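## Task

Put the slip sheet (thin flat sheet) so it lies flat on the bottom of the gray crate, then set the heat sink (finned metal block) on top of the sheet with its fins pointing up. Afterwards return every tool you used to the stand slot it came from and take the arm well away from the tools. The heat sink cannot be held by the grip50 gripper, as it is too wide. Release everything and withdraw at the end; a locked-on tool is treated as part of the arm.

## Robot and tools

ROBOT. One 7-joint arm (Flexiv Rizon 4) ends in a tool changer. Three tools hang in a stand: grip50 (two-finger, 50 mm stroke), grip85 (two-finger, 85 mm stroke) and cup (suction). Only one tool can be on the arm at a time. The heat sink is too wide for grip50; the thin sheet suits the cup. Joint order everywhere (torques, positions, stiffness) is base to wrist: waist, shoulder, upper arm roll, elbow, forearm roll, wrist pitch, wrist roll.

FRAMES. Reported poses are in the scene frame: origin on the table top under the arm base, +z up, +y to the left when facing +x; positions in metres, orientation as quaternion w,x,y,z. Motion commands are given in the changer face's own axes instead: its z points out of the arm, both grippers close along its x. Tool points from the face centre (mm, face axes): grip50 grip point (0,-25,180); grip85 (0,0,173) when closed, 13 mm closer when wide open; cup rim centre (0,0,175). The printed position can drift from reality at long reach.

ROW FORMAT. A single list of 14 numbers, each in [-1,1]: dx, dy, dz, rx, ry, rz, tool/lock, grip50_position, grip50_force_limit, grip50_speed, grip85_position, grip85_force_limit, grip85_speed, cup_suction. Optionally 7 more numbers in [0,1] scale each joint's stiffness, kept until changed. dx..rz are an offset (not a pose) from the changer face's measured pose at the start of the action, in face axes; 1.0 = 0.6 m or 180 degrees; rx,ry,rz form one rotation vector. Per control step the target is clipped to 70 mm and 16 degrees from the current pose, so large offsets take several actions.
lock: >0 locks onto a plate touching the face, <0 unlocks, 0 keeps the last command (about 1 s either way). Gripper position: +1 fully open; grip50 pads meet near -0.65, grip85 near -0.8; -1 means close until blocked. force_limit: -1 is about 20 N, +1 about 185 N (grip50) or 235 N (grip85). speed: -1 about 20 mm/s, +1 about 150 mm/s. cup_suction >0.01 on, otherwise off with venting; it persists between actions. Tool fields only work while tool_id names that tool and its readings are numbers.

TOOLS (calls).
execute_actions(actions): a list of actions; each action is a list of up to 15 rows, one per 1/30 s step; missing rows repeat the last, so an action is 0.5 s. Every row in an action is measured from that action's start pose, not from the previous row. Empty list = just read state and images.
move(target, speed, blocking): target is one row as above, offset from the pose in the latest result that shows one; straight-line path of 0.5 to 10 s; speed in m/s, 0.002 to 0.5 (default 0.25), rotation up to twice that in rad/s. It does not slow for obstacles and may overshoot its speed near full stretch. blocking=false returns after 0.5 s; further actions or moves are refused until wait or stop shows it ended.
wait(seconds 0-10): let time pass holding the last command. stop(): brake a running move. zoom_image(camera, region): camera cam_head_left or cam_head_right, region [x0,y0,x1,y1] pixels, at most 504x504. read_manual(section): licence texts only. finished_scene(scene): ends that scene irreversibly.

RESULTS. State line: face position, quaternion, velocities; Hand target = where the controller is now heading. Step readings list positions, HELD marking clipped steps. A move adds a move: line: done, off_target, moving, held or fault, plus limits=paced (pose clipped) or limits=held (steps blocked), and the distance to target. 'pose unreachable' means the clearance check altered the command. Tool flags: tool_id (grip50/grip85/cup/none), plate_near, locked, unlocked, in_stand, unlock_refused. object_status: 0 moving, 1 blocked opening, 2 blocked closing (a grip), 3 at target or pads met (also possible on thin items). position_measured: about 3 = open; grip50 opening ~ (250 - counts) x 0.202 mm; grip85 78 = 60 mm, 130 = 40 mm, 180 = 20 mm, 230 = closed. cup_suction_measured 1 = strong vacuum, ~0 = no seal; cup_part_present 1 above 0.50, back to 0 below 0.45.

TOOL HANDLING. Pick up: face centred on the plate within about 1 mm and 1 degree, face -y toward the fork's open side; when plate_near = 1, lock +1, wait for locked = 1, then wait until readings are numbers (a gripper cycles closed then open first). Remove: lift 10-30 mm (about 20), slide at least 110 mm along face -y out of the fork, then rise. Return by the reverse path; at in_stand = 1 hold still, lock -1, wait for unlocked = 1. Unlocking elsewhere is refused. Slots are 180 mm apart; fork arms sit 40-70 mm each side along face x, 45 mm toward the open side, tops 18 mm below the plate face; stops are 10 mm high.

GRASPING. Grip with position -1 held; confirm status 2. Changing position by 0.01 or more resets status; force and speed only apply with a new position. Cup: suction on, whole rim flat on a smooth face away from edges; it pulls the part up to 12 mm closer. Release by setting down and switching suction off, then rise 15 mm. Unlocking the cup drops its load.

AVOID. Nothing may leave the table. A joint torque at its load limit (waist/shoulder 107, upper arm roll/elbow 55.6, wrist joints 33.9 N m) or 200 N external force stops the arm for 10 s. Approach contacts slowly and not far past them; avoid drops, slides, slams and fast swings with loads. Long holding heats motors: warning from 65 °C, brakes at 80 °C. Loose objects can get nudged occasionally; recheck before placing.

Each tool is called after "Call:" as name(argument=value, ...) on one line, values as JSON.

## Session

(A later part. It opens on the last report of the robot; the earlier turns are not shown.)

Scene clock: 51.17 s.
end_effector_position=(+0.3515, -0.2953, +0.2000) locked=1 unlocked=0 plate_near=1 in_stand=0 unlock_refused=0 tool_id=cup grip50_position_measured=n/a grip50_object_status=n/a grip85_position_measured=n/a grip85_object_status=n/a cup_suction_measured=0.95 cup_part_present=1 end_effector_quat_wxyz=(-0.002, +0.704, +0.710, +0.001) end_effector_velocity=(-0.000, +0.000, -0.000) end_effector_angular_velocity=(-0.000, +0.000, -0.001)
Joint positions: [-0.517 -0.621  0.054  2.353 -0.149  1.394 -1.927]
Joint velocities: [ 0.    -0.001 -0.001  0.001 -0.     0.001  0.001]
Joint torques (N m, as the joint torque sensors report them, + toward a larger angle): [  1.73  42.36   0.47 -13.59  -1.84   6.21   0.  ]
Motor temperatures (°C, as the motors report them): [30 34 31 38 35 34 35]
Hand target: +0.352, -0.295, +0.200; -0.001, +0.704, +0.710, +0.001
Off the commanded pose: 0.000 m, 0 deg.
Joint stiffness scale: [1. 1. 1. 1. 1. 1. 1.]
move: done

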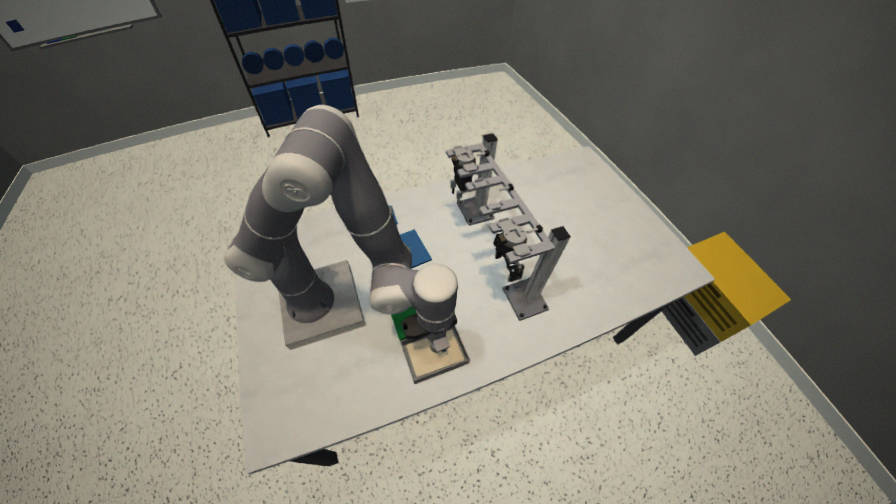

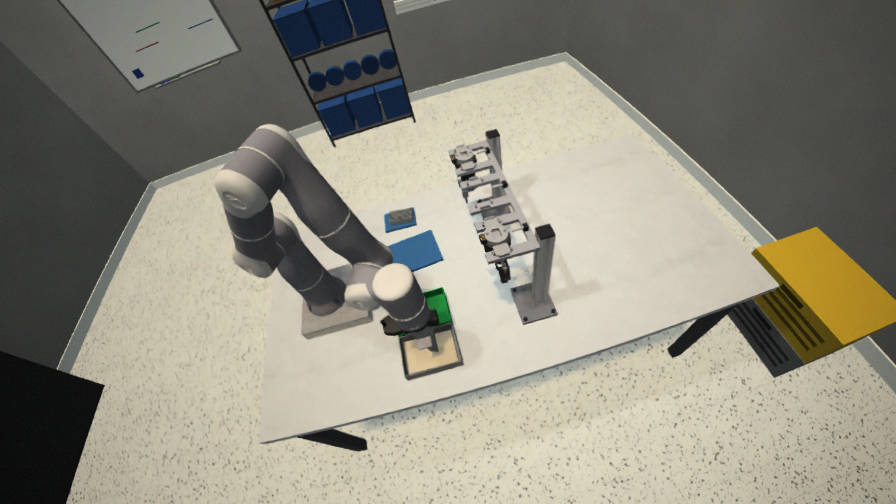

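Call:
execute_actions(actions=[[[0,0,0.0005,0,0,0,0,1,0,0,1,0,0,1,1,0.25,1,0.25,1,0.25,1],[0,0,0.001,0,0,0,0,1,0,0,1,0,0,1],[0,0,0.0015,0,0,0,0,1,0,0,1,0,0,1],[0,0,0.002,0,0,0,0,1,0,0,1,0,0,1],[0,0,0.0025,0,0,0,0,1,0,0,1,0,0,1],[0,0,0.003,0,0,0,0,1,0,0,1,0,0,1],[0,0,0.0035,0,0,0,0,1,0,0,1,0,0,1],[0,0,0.004,0,0,0,0,1,0,0,1,0,0,1],[0,0,0.0045,0,0,0,0,1,0,0,1,0,0,1],[0,0,0.005,0,0,0,0,1,0,0,1,0,0,1],[0,0,0.0055,0,0,0,0,1,0,0,1,0,0,1],[0,0,0.006,0,0,0,0,1,0,0,1,0,0,1]],[[0,0,0.0005,0,0,0,0,1,0,0,1,0,0,1],[0,0,0.001,0,0,0,0,1,0,0,1,0,0,1],[0,0,0.0015,0,0,0,0,1,0,0,1,0,0,1],[0,0,0.002,0,0,0,0,1,0,0,1,0,0,1],[0,0,0.0025,0,0,0,0,1,0,0,1,0,0,1],[0,0,0.003,0,0,0,0,1,0,0,1,0,0,1],[0,0,0.0035,0,0,0,0,1,0,0,1,0,0,1],[0,0,0.004,0,0,0,0,1,0,0,1,0,0,1],[0,0,0.0045,0,0,0,0,1,0,0,1,0,0,1],[0,0,0.005,0,0,0,0,1,0,0,1,0,0,1],[0,0,0.0055,0,0,0,0,1,0,0,1,0,0,1],[0,0,0.006,0,0,0,0,1,0,0,1,0,0,1]],[[0,0,0.0005,0,0,0,0,1,0,0,1,0,0,1],[0,0,0.001,0,0,0,0,1,0,0,1,0,0,1],[0,0,0.0015,0,0,0,0,1,0,0,1,0,0,1],[0,0,0.002,0,0,0,0,1,0,0,1,0,0,1],[0,0,0.0025,0,0,0,0,1,0,0,1,0,0,1],[0,0,0.003,0,0,0,0,1,0,0,1,0,0,1],[0,0,0.0035,0,0,0,0,1,0,0,1,0,0,1],[0,0,0.004,0,0,0,0,1,0,0,1,0,0,1],[0,0,0.0045,0,0,0,0,1,0,0,1,0,0,1],[0,0,0.005,0,0,0,0,1,0,0,1,0,0,1],[0,0,0.0055,0,0,0,0,1,0,0,1,0,0,1],[0,0,0.006,0,0,0,0,1,0,0,1,0,0,1]]])

Scene clock: 53.73 s.
end_effector_position=(+0.3499, -0.2946, +0.1888) locked=1 unlocked=0 plate_near=1 in_stand=0 unlock_refused=0 tool_id=cup grip50_position_measured=n/a grip50_object_status=n/a grip85_position_measured=n/a grip85_object_status=n/a cup_suction_measured=0.95 cup_part_present=1 end_effector_quat_wxyz=(-0.005, +0.704, +0.710, +0.000) end_effector_velocity=(+0.001, -0.000, -0.000) end_effector_angular_velocity=(-0.002, -0.003, +0.000)
Joint positions: [-0.51  -0.652  0.045  2.35  -0.149  1.417 -1.927]
Joint velocities: [ 0.001 -0.002 -0.001 -0.001 -0.     0.005  0.001]
Joint torques (N m, as the joint torque sensors report them, + toward a larger angle): [  2.06  41.86   0.92 -12.48  -1.3    5.89   0.62]
Motor temperatures (°C, as the motors report them): [30 34 31 38 35 34 35]
Hand target: +0.350, -0.295, +0.189; -0.004, +0.704, +0.710, +0.000
Off the commanded pose: 0.000 m, 0 deg.
Joint stiffness scale: [1.   0.25 1.   0.25 1.   0.25 1.  ]
Step readings (end_effector_position; steps 1 to 15: 1st action; 16 to 30: 2nd action; 31 to 45: 3rd action):
0: (+0.3515, -0.2953, +0.2000)
1: (+0.3515, -0.2953, +0.2000)
2: (+0.3514, -0.2952, +0.1998)
4: (+0.3512, -0.2952, +0.1992)
8: (+0.3509, -0.2951, +0.1979)
15: (+0.3509, -0.2950, +0.1962)
16: (+0.3508, -0.2950, +0.1961)
17: (+0.3508, -0.2950, +0.1959)
19: (+0.3505, -0.2949, +0.1953)
23: (+0.3503, -0.2948, +0.1940)
30: (+0.3503, -0.2947, +0.1923)
31: (+0.3502, -0.2947, +0.1922)
32: (+0.3501, -0.2947, +0.1921)
34: (+0.3499, -0.2946, +0.1915)
38: (+0.3497, -0.2945, +0.1902)
45: end_effector_position above

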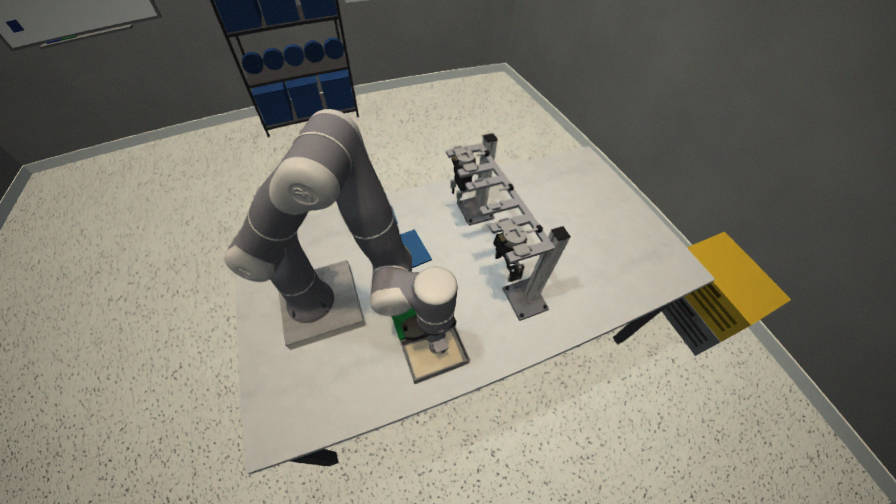

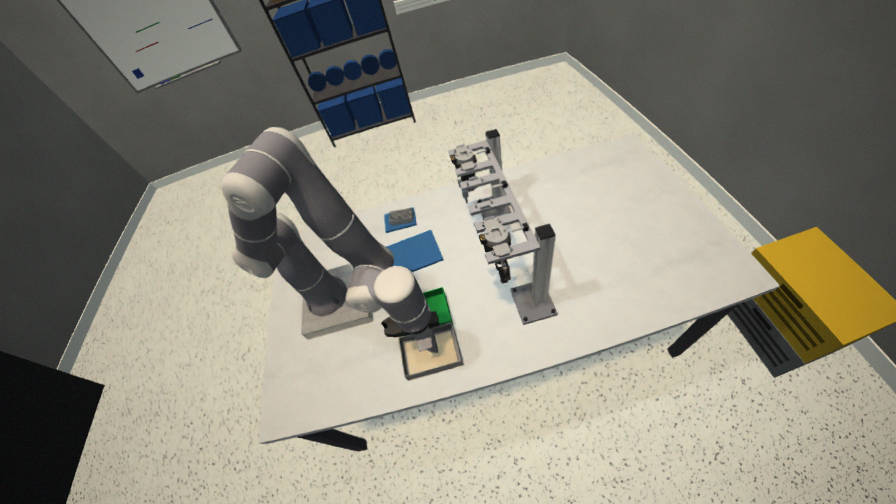

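Call:
execute_actions(actions=[[[0,0,0.0005,0,0,0,0,1,0,0,1,0,0,1],[0,0,0.001,0,0,0,0,1,0,0,1,0,0,1],[0,0,0.0015,0,0,0,0,1,0,0,1,0,0,1],[0,0,0.002,0,0,0,0,1,0,0,1,0,0,1],[0,0,0.0025,0,0,0,0,1,0,0,1,0,0,1],[0,0,0.003,0,0,0,0,1,0,0,1,0,0,1],[0,0,0.003,0,0,0,0,1,0,0,1,0,0,1],[0,0,0.003,0,0,0,0,1,0,0,1,0,0,1],[0,0,0.003,0,0,0,0,1,0,0,1,0,0,0]]])

Scene clock: 55.07 s.
end_effector_position=(+0.3514, -0.2955, +0.1892) locked=1 unlocked=0 plate_near=1 in_stand=0 unlock_refused=0 tool_id=cup grip50_position_measured=n/a grip50_object_status=n/a grip85_position_measured=n/a grip85_object_status=n/a cup_suction_measured=0.00 cup_part_present=0 end_effector_quat_wxyz=(-0.002, +0.704, +0.710, +0.001) end_effector_velocity=(-0.000, +0.000, -0.000) end_effector_angular_velocity=(+0.000, +0.001, -0.001)
Joint positions: [-0.508 -0.654  0.044  2.348 -0.149  1.422 -1.927]
Joint velocities: [ 0.    -0.001 -0.     0.     0.    -0.     0.   ]
Joint torques (N m, as the joint torque sensors report them, + toward a larger angle): [  1.75  37.25   0.66 -10.72  -1.29   5.07   0.43]
Motor temperatures (°C, as the motors report them): [30 34 31 38 35 34 35]
Hand target: +0.350, -0.295, +0.187; -0.005, +0.704, +0.710, +0.000
Off the commanded pose: 0.003 m, 0 deg.
Joint stiffness scale: [1.   0.25 1.   0.25 1.   0.25 1.  ]
Step readings (end_effector_position):
0: (+0.3500, -0.2946, +0.1888)
1: (+0.3500, -0.2946, +0.1888)
2: (+0.3500, -0.2946, +0.1887)
4: (+0.3500, -0.2947, +0.1885)
8: (+0.3507, -0.2951, +0.1885)
15: end_effector_position above

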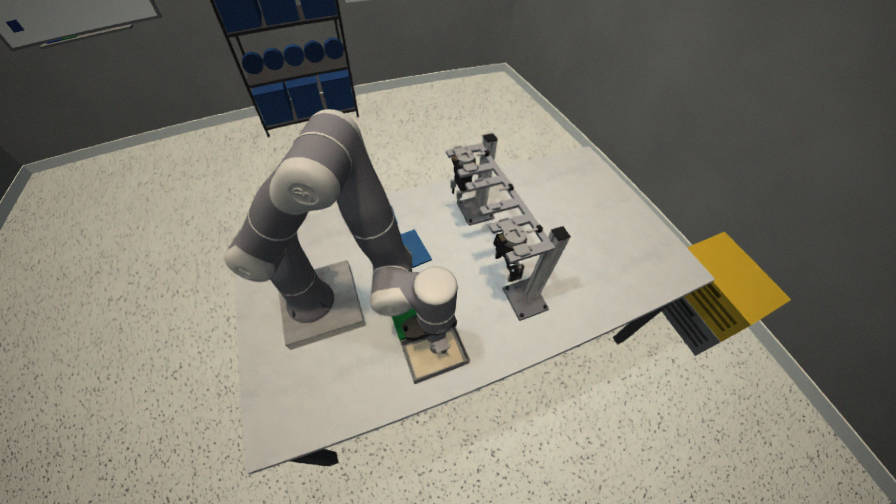

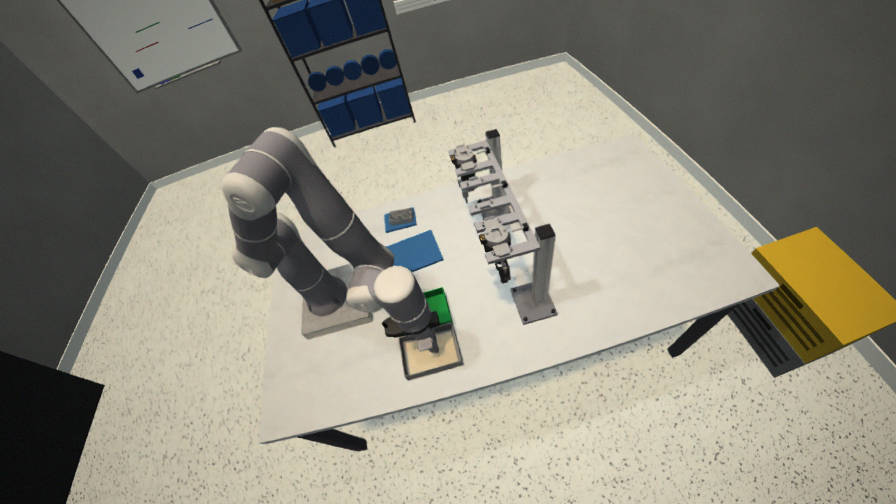

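Call:
move(target=[0, 0, -0.08, 0, 0, 0, 0, 1, 0, 0, 1, 0, 0, 0, 1, 1, 1, 1, 1, 1, 1], speed=0.12)

Scene clock: 56.27 s.
end_effector_position=(+0.3514, -0.2956, +0.2371) locked=1 unlocked=0 plate_near=1 in_stand=0 unlock_refused=0 tool_id=cup grip50_position_measured=n/a grip50_object_status=n/a grip85_position_measured=n/a grip85_object_status=n/a cup_suction_measured=0.00 cup_part_present=0 end_effector_quat_wxyz=(-0.002, +0.704, +0.710, +0.001) end_effector_velocity=(-0.000, +0.000, +0.000) end_effector_angular_velocity=(+0.001, +0.000, -0.001)
Joint positions: [-0.543 -0.51   0.087  2.359 -0.135  1.288 -1.939]
Joint velocities: [-0.002  0.     0.002 -0.     0.001 -0.002  0.001]
Joint torques (N m, as the joint torque sensors report them, + toward a larger angle): [ -1.15  41.01   2.57 -15.94  -1.74   4.48  -0.62]
Motor temperatures (°C, as the motors report them): [30 34 31 38 35 34 35]
Hand target: +0.351, -0.296, +0.237; -0.002, +0.704, +0.710, +0.001
Off the commanded pose: 0.000 m, 0 deg.
Joint stiffness scale: [1. 1. 1. 1. 1. 1. 1.]
move: done

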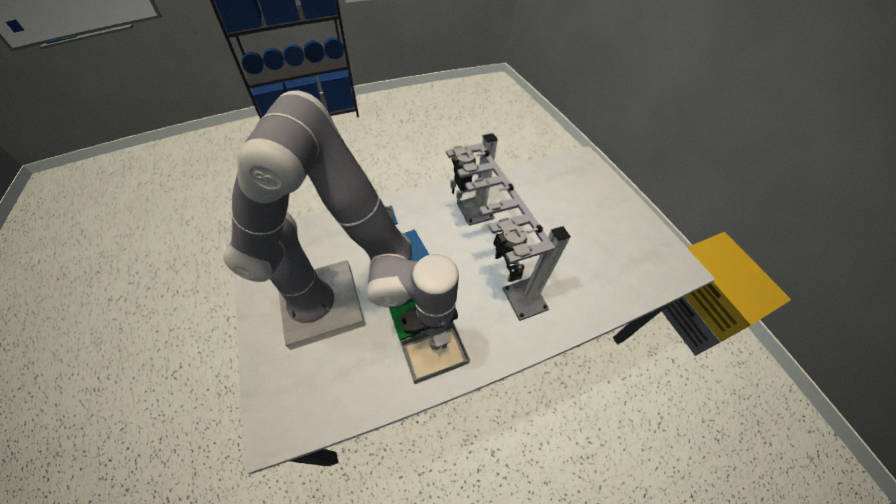

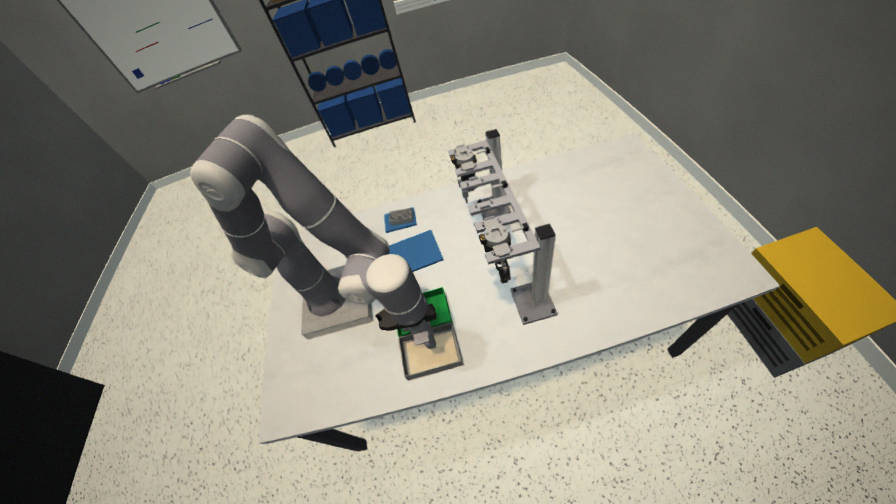

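Call:
move(target=[0.4783, 0.2684, -0.2747, -0.0004, -0.0013, 0.0027, 0, 1, 0, 0, 1, 0, 0, 0], speed=0.35)

Scene clock: 58.23 s.
end_effector_position=(+0.5102, -0.0090, +0.4030) locked=1 unlocked=0 plate_near=1 in_stand=0 unlock_refused=0 tool_id=cup grip50_position_measured=n/a grip50_object_status=n/a grip85_position_measured=n/a grip85_object_status=n/a cup_suction_measured=0.00 cup_part_present=0 end_effector_quat_wxyz=(+0.001, +0.707, +0.707, -0.000) end_effector_velocity=(+0.001, +0.000, +0.001) end_effector_angular_velocity=(+0.001, -0.002, -0.003)
Joint positions: [-0.1   -0.235  0.332  2.095 -0.101  0.743 -1.301]
Joint velocities: [ 0.    -0.    -0.    -0.004  0.    -0.001  0.003]
Joint torques (N m, as the joint torque sensors report them, + toward a larger angle): [  0.52  39.42   2.26 -29.14  -4.5    4.36   1.13]
Motor temperatures (°C, as the motors report them): [30 34 31 38 35 34 35]
Hand target: +0.510, -0.009, +0.403; +0.001, +0.707, +0.707, -0.001
Off the commanded pose: 0.001 m, 0 deg.
Joint stiffness scale: [1. 1. 1. 1. 1. 1. 1.]
move: done

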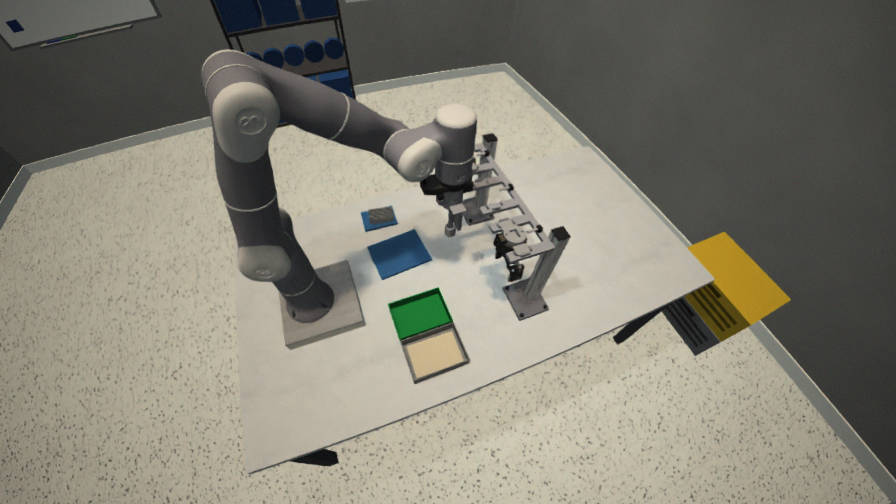

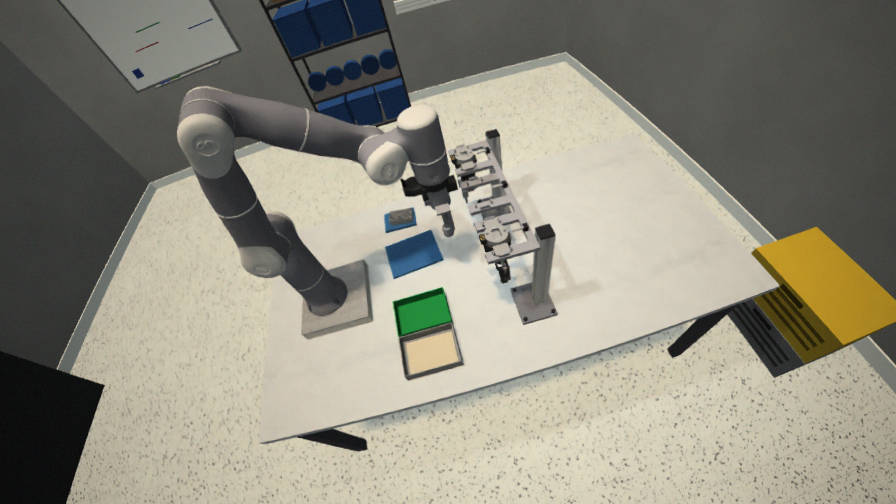

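Call:
move(target=[0.0025, 0.2002, 0.0018, 0.0004, 0.0004, 0, 0, 1, 0, 0, 1, 0, 0, 0], speed=0.15)

Scene clock: 59.63 s.
end_effector_position=(+0.6304, -0.0077, +0.4027) locked=1 unlocked=0 plate_near=1 in_stand=0 unlock_refused=0 tool_id=cup grip50_position_measured=n/a grip50_object_status=n/a grip85_position_measured=n/a grip85_object_status=n/a cup_suction_measured=0.00 cup_part_present=0 end_effector_quat_wxyz=(+0.000, +0.707, +0.707, -0.000) end_effector_velocity=(+0.001, -0.000, +0.000) end_effector_angular_velocity=(-0.000, -0.001, -0.000)
Joint positions: [-0.053 -0.483  0.279  1.738 -0.155  0.627 -1.306]
Joint velocities: [ 0.    -0.    -0.    -0.002 -0.    -0.001  0.   ]
Joint torques (N m, as the joint torque sensors report them, + toward a larger angle): [  0.56  52.94   5.45 -31.86  -5.32   4.55  -0.57]
Motor temperatures (°C, as the motors report them): [30 34 31 38 35 34 35]
Hand target: +0.630, -0.008, +0.403; +0.000, +0.707, +0.707, -0.000
Off the commanded pose: 0.001 m, 0 deg.
Joint stiffness scale: [1. 1. 1. 1. 1. 1. 1.]
move: done

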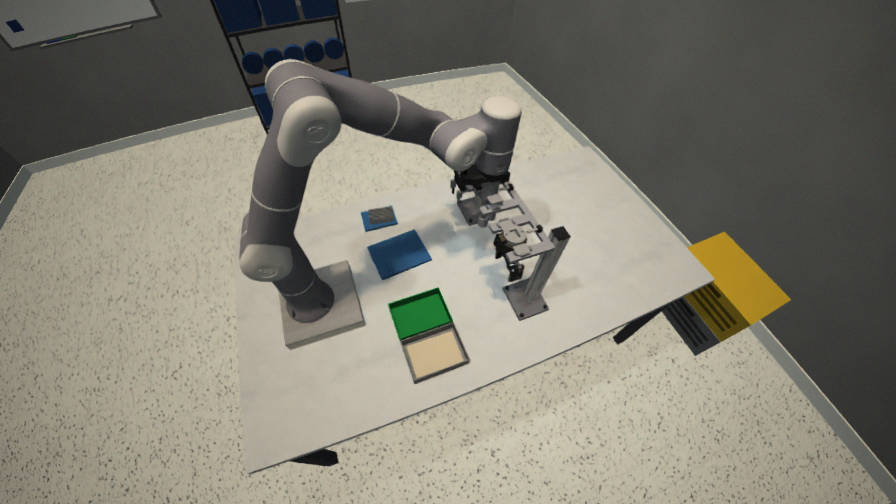

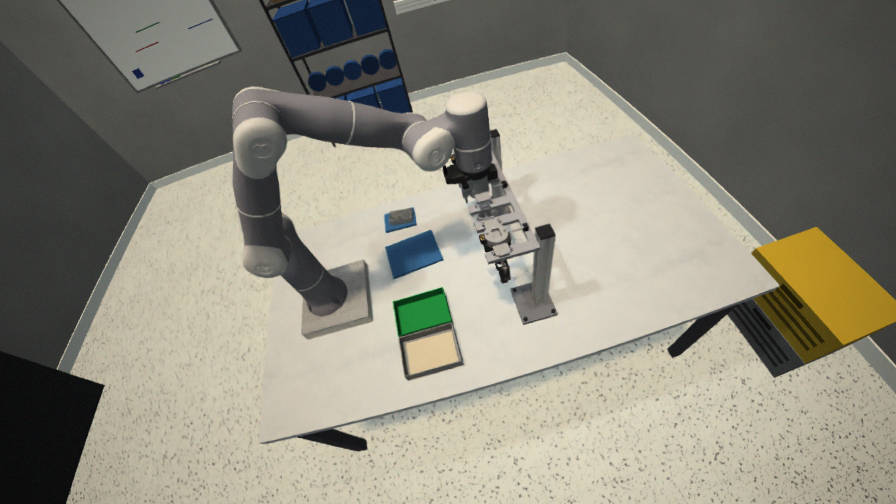

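Call:
move(target=[0, 0, 0.022, 0, 0, 0, 0, 1, 0, 0, 1, 0, 0, 0], speed=0.03)

Scene clock: 60.63 s.
end_effector_position=(+0.6304, -0.0077, +0.3895) locked=1 unlocked=0 plate_near=1 in_stand=0 unlock_refused=0 tool_id=cup grip50_position_measured=n/a grip50_object_status=n/a grip85_position_measured=n/a grip85_object_status=n/a cup_suction_measured=0.00 cup_part_present=0 end_effector_quat_wxyz=(+0.000, +0.707, +0.707, -0.000) end_effector_velocity=(+0.000, -0.000, -0.000) end_effector_angular_velocity=(+0.001, -0.001, -0.001)
Joint positions: [-0.051 -0.5    0.275  1.751 -0.161  0.657 -1.302]
Joint velocities: [ 0.    -0.    -0.001  0.     0.001  0.001  0.   ]
Joint torques (N m, as the joint torque sensors report them, + toward a larger angle): [  1.32  53.37   4.31 -29.97  -5.14   5.96   1.26]
Motor temperatures (°C, as the motors report them): [30 34 31 38 35 34 35]
Hand target: +0.630, -0.008, +0.389; +0.000, +0.707, +0.707, -0.000
Off the commanded pose: 0.000 m, 0 deg.
Joint stiffness scale: [1. 1. 1. 1. 1. 1. 1.]
move: done

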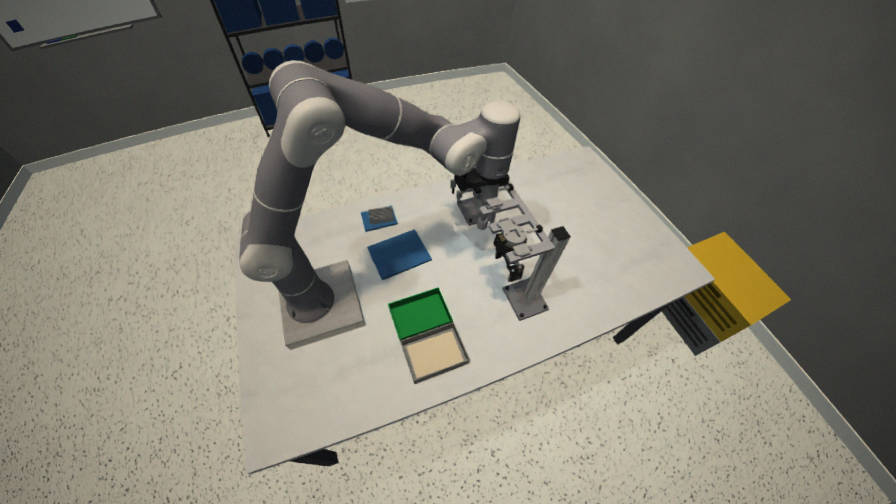

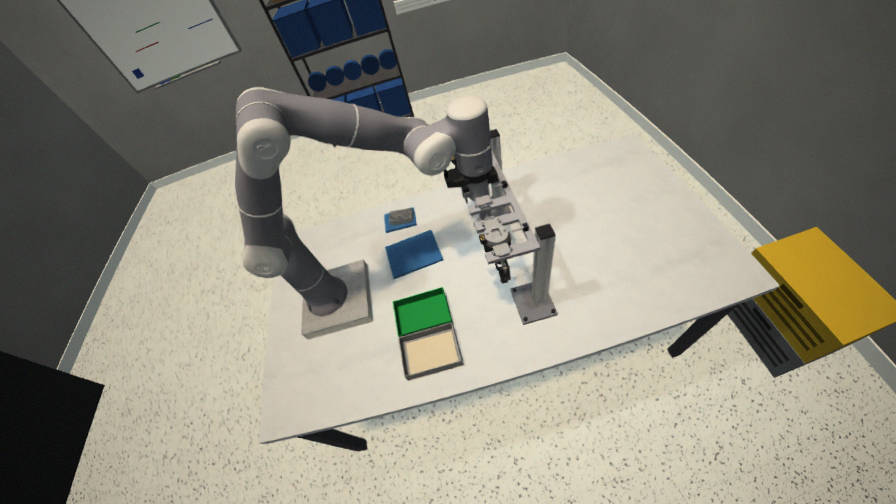

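Call:
move(target=[0, 0, 0.0135, 0, 0, 0, 0, 1, 0, 0, 1, 0, 0, 0], speed=0.015)

Scene clock: 61.67 s.
end_effector_position=(+0.6303, -0.0078, +0.3818) locked=1 unlocked=0 plate_near=1 in_stand=1 unlock_refused=0 tool_id=cup grip50_position_measured=n/a grip50_object_status=n/a grip85_position_measured=n/a grip85_object_status=n/a cup_suction_measured=0.00 cup_part_present=0 end_effector_quat_wxyz=(+0.000, +0.707, +0.707, -0.000) end_effector_velocity=(-0.000, +0.000, -0.000) end_effector_angular_velocity=(-0.001, +0.000, -0.001)
Joint positions: [-0.049 -0.511  0.272  1.759 -0.165  0.675 -1.3  ]
Joint velocities: [ 0.    -0.     0.     0.001 -0.001  0.     0.001]
Joint torques (N m, as the joint torque sensors report them, + toward a larger angle): [  1.06  50.54   4.41 -29.5   -5.04   6.75   0.68]
Motor temperatures (°C, as the motors report them): [30 34 31 39 35 34 35]
Hand target: +0.630, -0.008, +0.381; +0.000, +0.707, +0.707, -0.000
Off the commanded pose: 0.000 m, 0 deg.
Joint stiffness scale: [1. 1. 1. 1. 1. 1. 1.]
move: done

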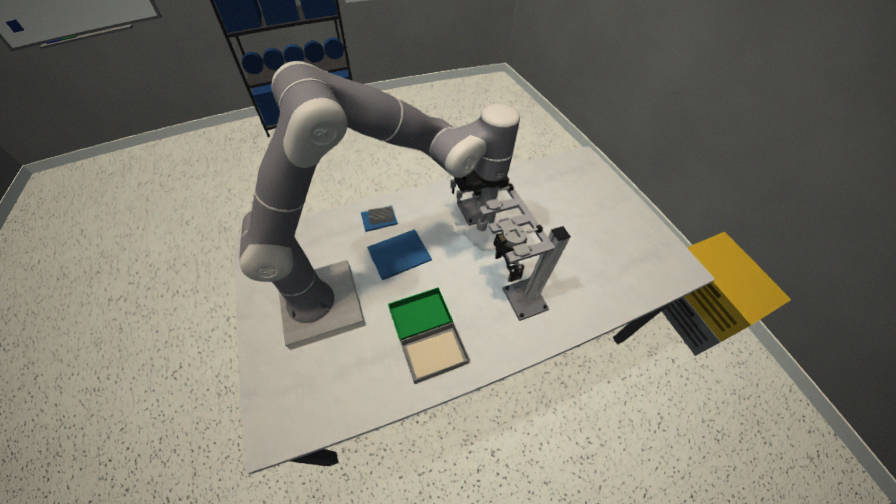

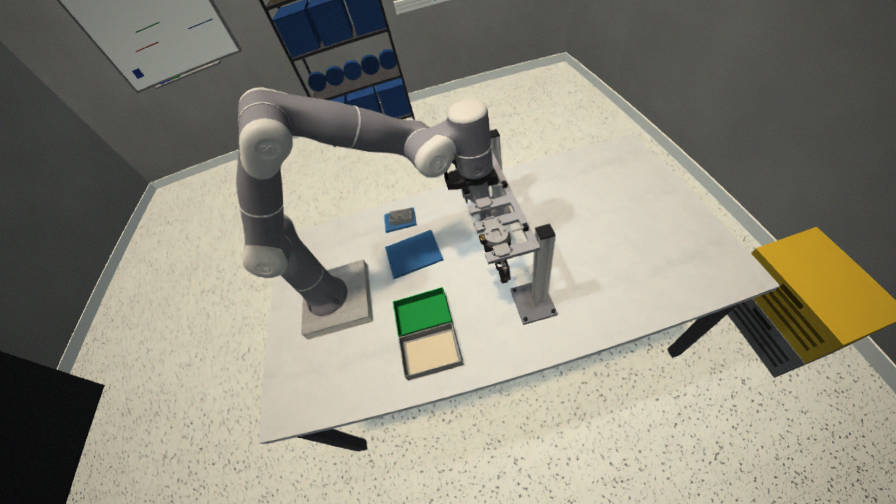

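Call:
execute_actions(actions=[[[0, 0, 0.0005, 0, 0, 0, -1, 1, 0, 0, 1, 0, 0, 0]]])

Call:
wait(seconds=0.6)

Scene clock: 62.50 s.
end_effector_position=(+0.6303, -0.0078, +0.3817) locked=0 unlocked=0 plate_near=1 in_stand=1 unlock_refused=0 tool_id=none grip50_position_measured=n/a grip50_object_status=n/a grip85_position_measured=n/a grip85_object_status=n/a cup_suction_measured=n/a cup_part_present=n/a end_effector_quat_wxyz=(+0.000, +0.707, +0.707, -0.000) end_effector_velocity=(-0.000, -0.000, -0.000) end_effector_angular_velocity=(-0.001, +0.000, +0.001)
Joint positions: [-0.049 -0.511  0.272  1.759 -0.165  0.675 -1.3  ]
Joint velocities: [-0.     0.    -0.     0.    -0.001 -0.    -0.001]
Joint torques (N m, as the joint torque sensors report them, + toward a larger angle): [  0.05  47.17   4.59 -26.7   -4.11   5.35   0.39]
Motor temperatures (°C, as the motors report them): [30 34 31 39 35 34 35]
Hand target: +0.630, -0.008, +0.382; +0.000, +0.707, +0.707, -0.000
Off the commanded pose: 0.000 m, 0 deg.
Joint stiffness scale: [1. 1. 1. 1. 1. 1. 1.]
Step readings (end_effector_position):
0: (+0.6303, -0.0078, +0.3818)
1: (+0.6303, -0.0078, +0.3817)
2: (+0.6303, -0.0078, +0.3817)
4: (+0.6303, -0.0078, +0.3817)
8: (+0.6303, -0.0078, +0.3817)
15: end_effector_position above

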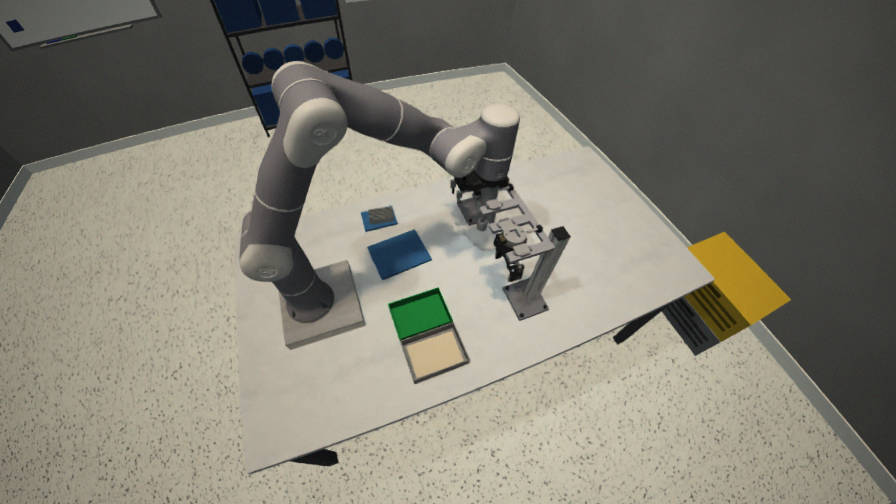

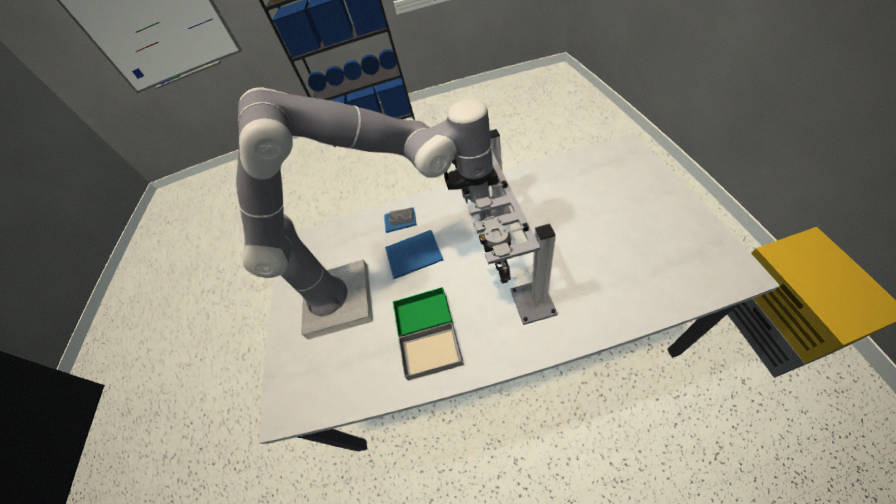

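Scene clock: 63.10 s.
end_effector_position=(+0.6303, -0.0078, +0.3817) locked=0 unlocked=1 plate_near=1 in_stand=1 unlock_refused=0 tool_id=none grip50_position_measured=n/a grip50_object_status=n/a grip85_position_measured=n/a grip85_object_status=n/a cup_suction_measured=n/a cup_part_present=n/a end_effector_quat_wxyz=(+0.000, +0.707, +0.707, -0.000) end_effector_velocity=(-0.000, -0.000, -0.000) end_effector_angular_velocity=(-0.001, +0.001, -0.001)
Joint positions: [-0.049 -0.511  0.272  1.759 -0.165  0.675 -1.3  ]
Joint velocities: [-0.    -0.    -0.     0.001 -0.001 -0.     0.002]
Joint torques (N m, as the joint torque sensors report them, + toward a larger angle): [  0.08  46.92   4.54 -26.8   -4.14   5.32   0.36]
Motor temperatures (°C, as the motors report them): [30 34 31 39 35 34 35]
Hand target: +0.630, -0.008, +0.382; +0.000, +0.707, +0.707, -0.000
Off the commanded pose: 0.000 m, 0 deg.
Joint stiffness scale: [1. 1. 1. 1. 1. 1. 1.]
wait: 0.60 s; at rest by 0.20 s

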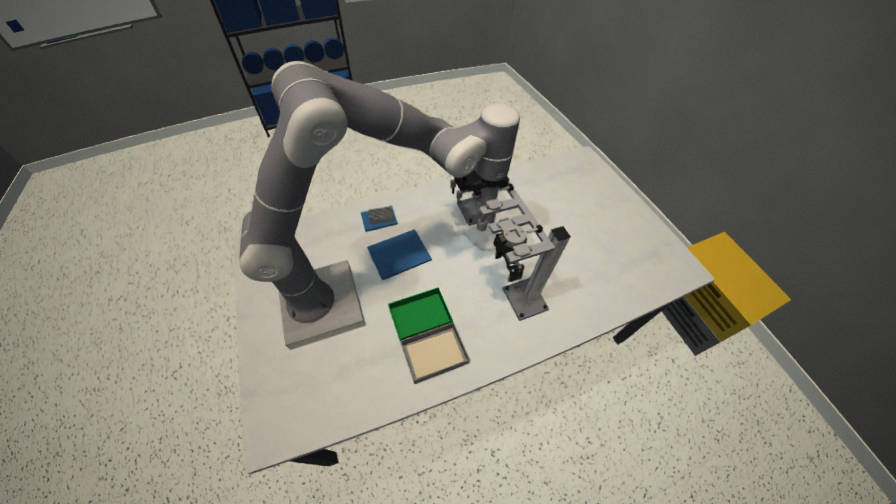

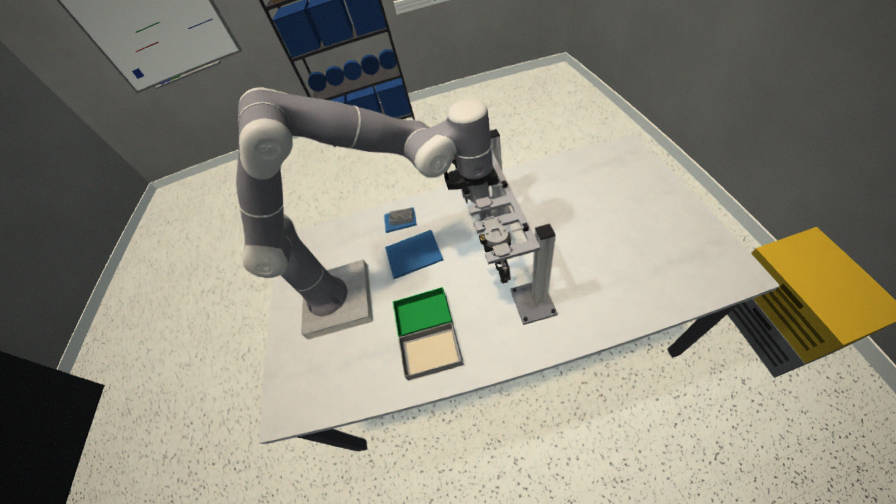

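Call:
zoom_image(camera="cam_head_left", region=[480, 200, 560, 280])

Call:
zoom_image(camera="cam_head_right", region=[460, 200, 540, 280])

Region (480, 200, 560, 280) of cam_head_left's 896x504 image, scaled by 6.300, with more detail than that image has.

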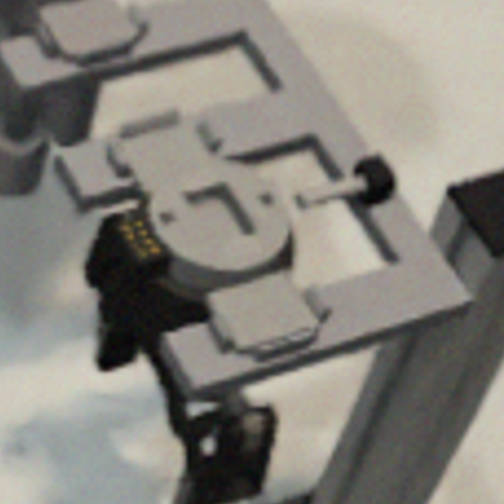

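Region (460, 200, 540, 280) of cam_head_right's 896x504 image, scaled by 6.300, with more detail than that image has.

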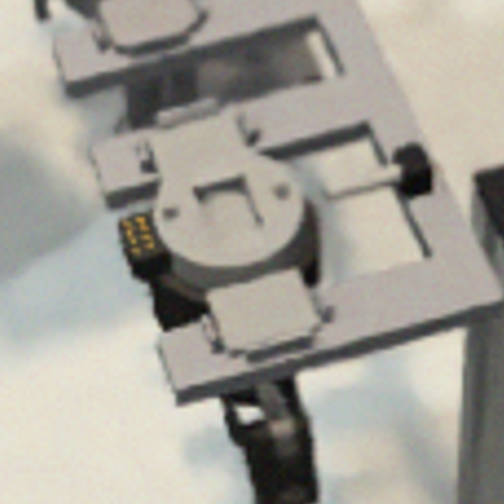

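Call:
move(target=[0, 0, -0.03, 0, 0, 0, 0, 1, 0, 0, 1, 0, 0, 0], speed=0.06)

Call:
move(target=[-0.3, -0.0047, 0, 0, 0, 0, 0, 1, 0, 0, 1, 0, 0, 0], speed=0.25)

Call:
zoom_image(camera="cam_head_left", region=[480, 200, 560, 280])

Call:
zoom_image(camera="cam_head_right", region=[460, 200, 540, 280])

Scene clock: 65.23 s.
end_effector_position=(+0.6303, -0.0077, +0.3996) locked=0 unlocked=1 plate_near=0 in_stand=0 unlock_refused=0 tool_id=none grip50_position_measured=n/a grip50_object_status=n/a grip85_position_measured=n/a grip85_object_status=n/a cup_suction_measured=n/a cup_part_present=n/a end_effector_quat_wxyz=(+0.000, +0.707, +0.707, -0.000) end_effector_velocity=(-0.000, -0.000, +0.000) end_effector_angular_velocity=(-0.000, +0.001, +0.001)
Joint positions: [-0.053 -0.487  0.278  1.742 -0.157  0.634 -1.305]
Joint velocities: [-0.     0.     0.    -0.    -0.    -0.002 -0.001]
Joint torques (N m, as the joint torque sensors report them, + toward a larger angle): [ -1.94  49.04   5.62 -28.15  -3.67   3.41  -0.67]
Motor temperatures (°C, as the motors report them): [30 35 31 39 35 34 35]
Hand target: +0.630, -0.008, +0.400; +0.000, +0.707, +0.707, -0.000
Off the commanded pose: 0.000 m, 0 deg.
Joint stiffness scale: [1. 1. 1. 1. 1. 1. 1.]
move: done

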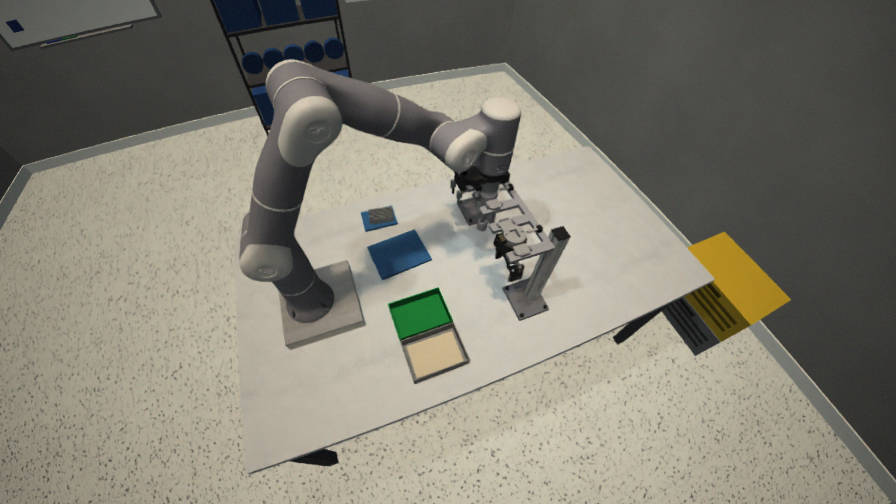

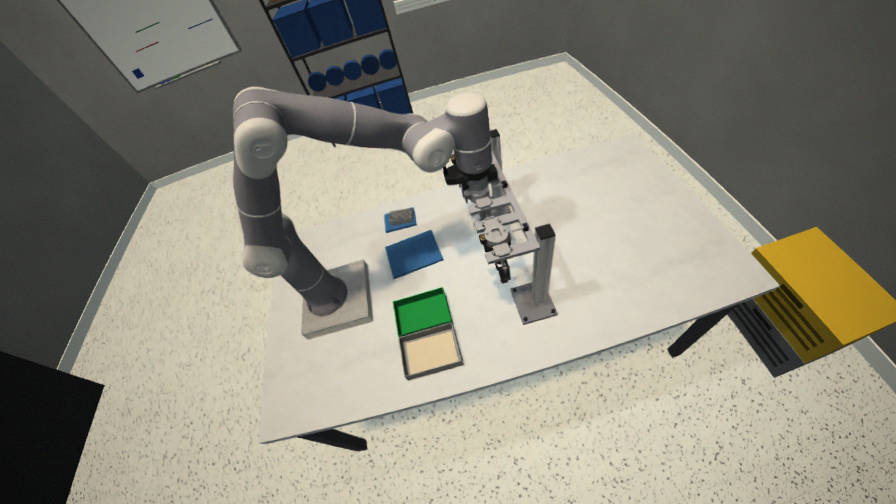

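Scene clock: 66.33 s.
end_effector_position=(+0.6270, -0.1873, +0.3996) locked=0 unlocked=1 plate_near=0 in_stand=0 unlock_refused=0 tool_id=none grip50_position_measured=n/a grip50_object_status=n/a grip85_position_measured=n/a grip85_object_status=n/a cup_suction_measured=n/a cup_part_present=n/a end_effector_quat_wxyz=(+0.000, +0.707, +0.707, +0.000) end_effector_velocity=(+0.000, +0.000, +0.000) end_effector_angular_velocity=(+0.000, +0.000, +0.000)
Joint positions: [-0.272 -0.528  0.21   1.662 -0.124  0.604 -1.611]
Joint velocities: [ 0.    -0.001  0.    -0.001 -0.    -0.001 -0.   ]
Joint torques (N m, as the joint torque sensors report them, + toward a larger angle): [ -1.57  51.03   4.91 -28.46  -3.89   3.58  -0.39]
Motor temperatures (°C, as the motors report them): [30 35 31 39 35 34 35]
Hand target: +0.627, -0.187, +0.400; -0.000, +0.707, +0.707, +0.000
Off the commanded pose: 0.001 m, 0 deg.
Joint stiffness scale: [1. 1. 1. 1. 1. 1. 1.]
move: done

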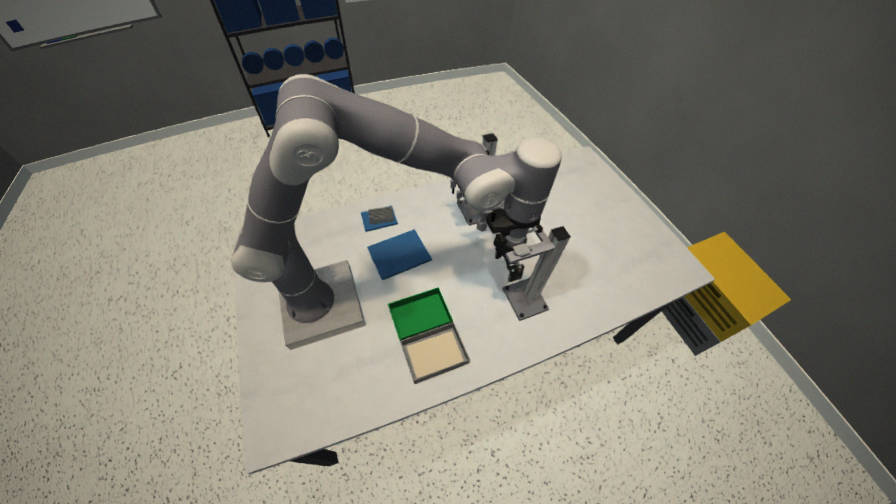

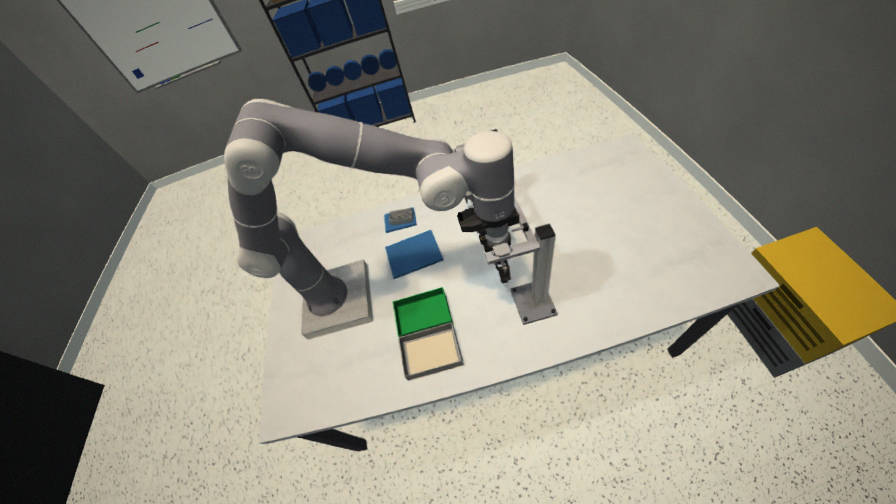

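Region (480, 200, 560, 280) of cam_head_left's 896x504 image, scaled by 6.300, with more detail than that image has.

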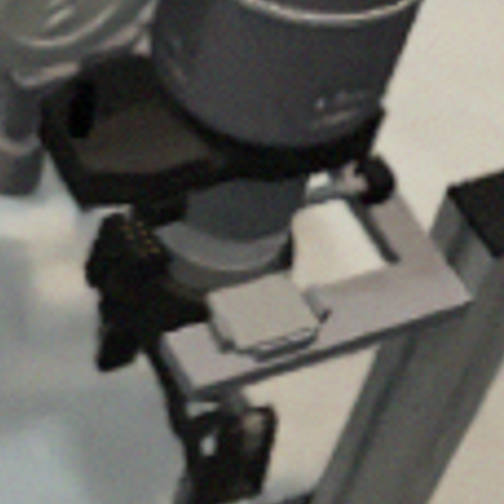

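Region (460, 200, 540, 280) of cam_head_right's 896x504 image, scaled by 6.300, with more detail than that image has.

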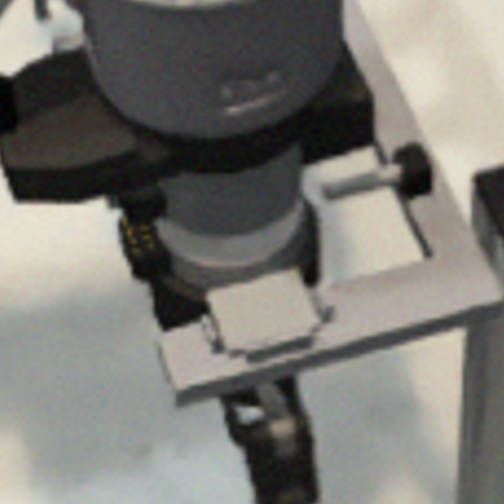

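Call:
zoom_image(camera="cam_head_right", region=[476, 216, 516, 256])

Call:
zoom_image(camera="cam_head_left", region=[495, 216, 535, 256])

Region (476, 216, 516, 256) of cam_head_right's 896x504 image, scaled by 12.600, with more detail than that image has.

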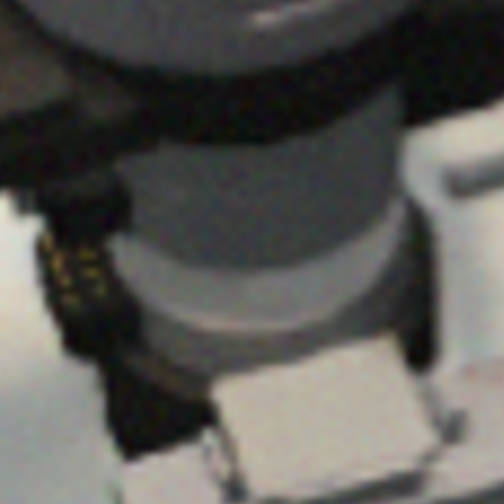

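Region (495, 216, 535, 256) of cam_head_left's 896x504 image, scaled by 12.600, with more detail than that image has.

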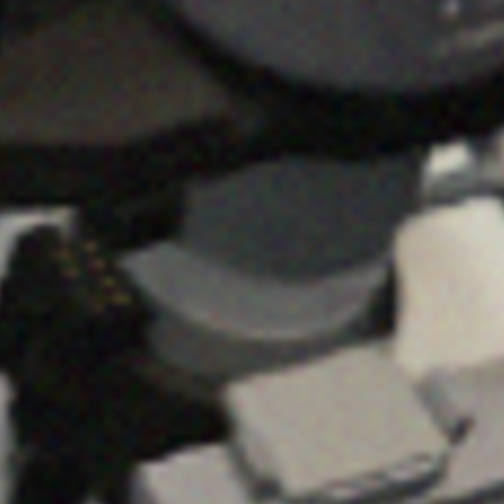

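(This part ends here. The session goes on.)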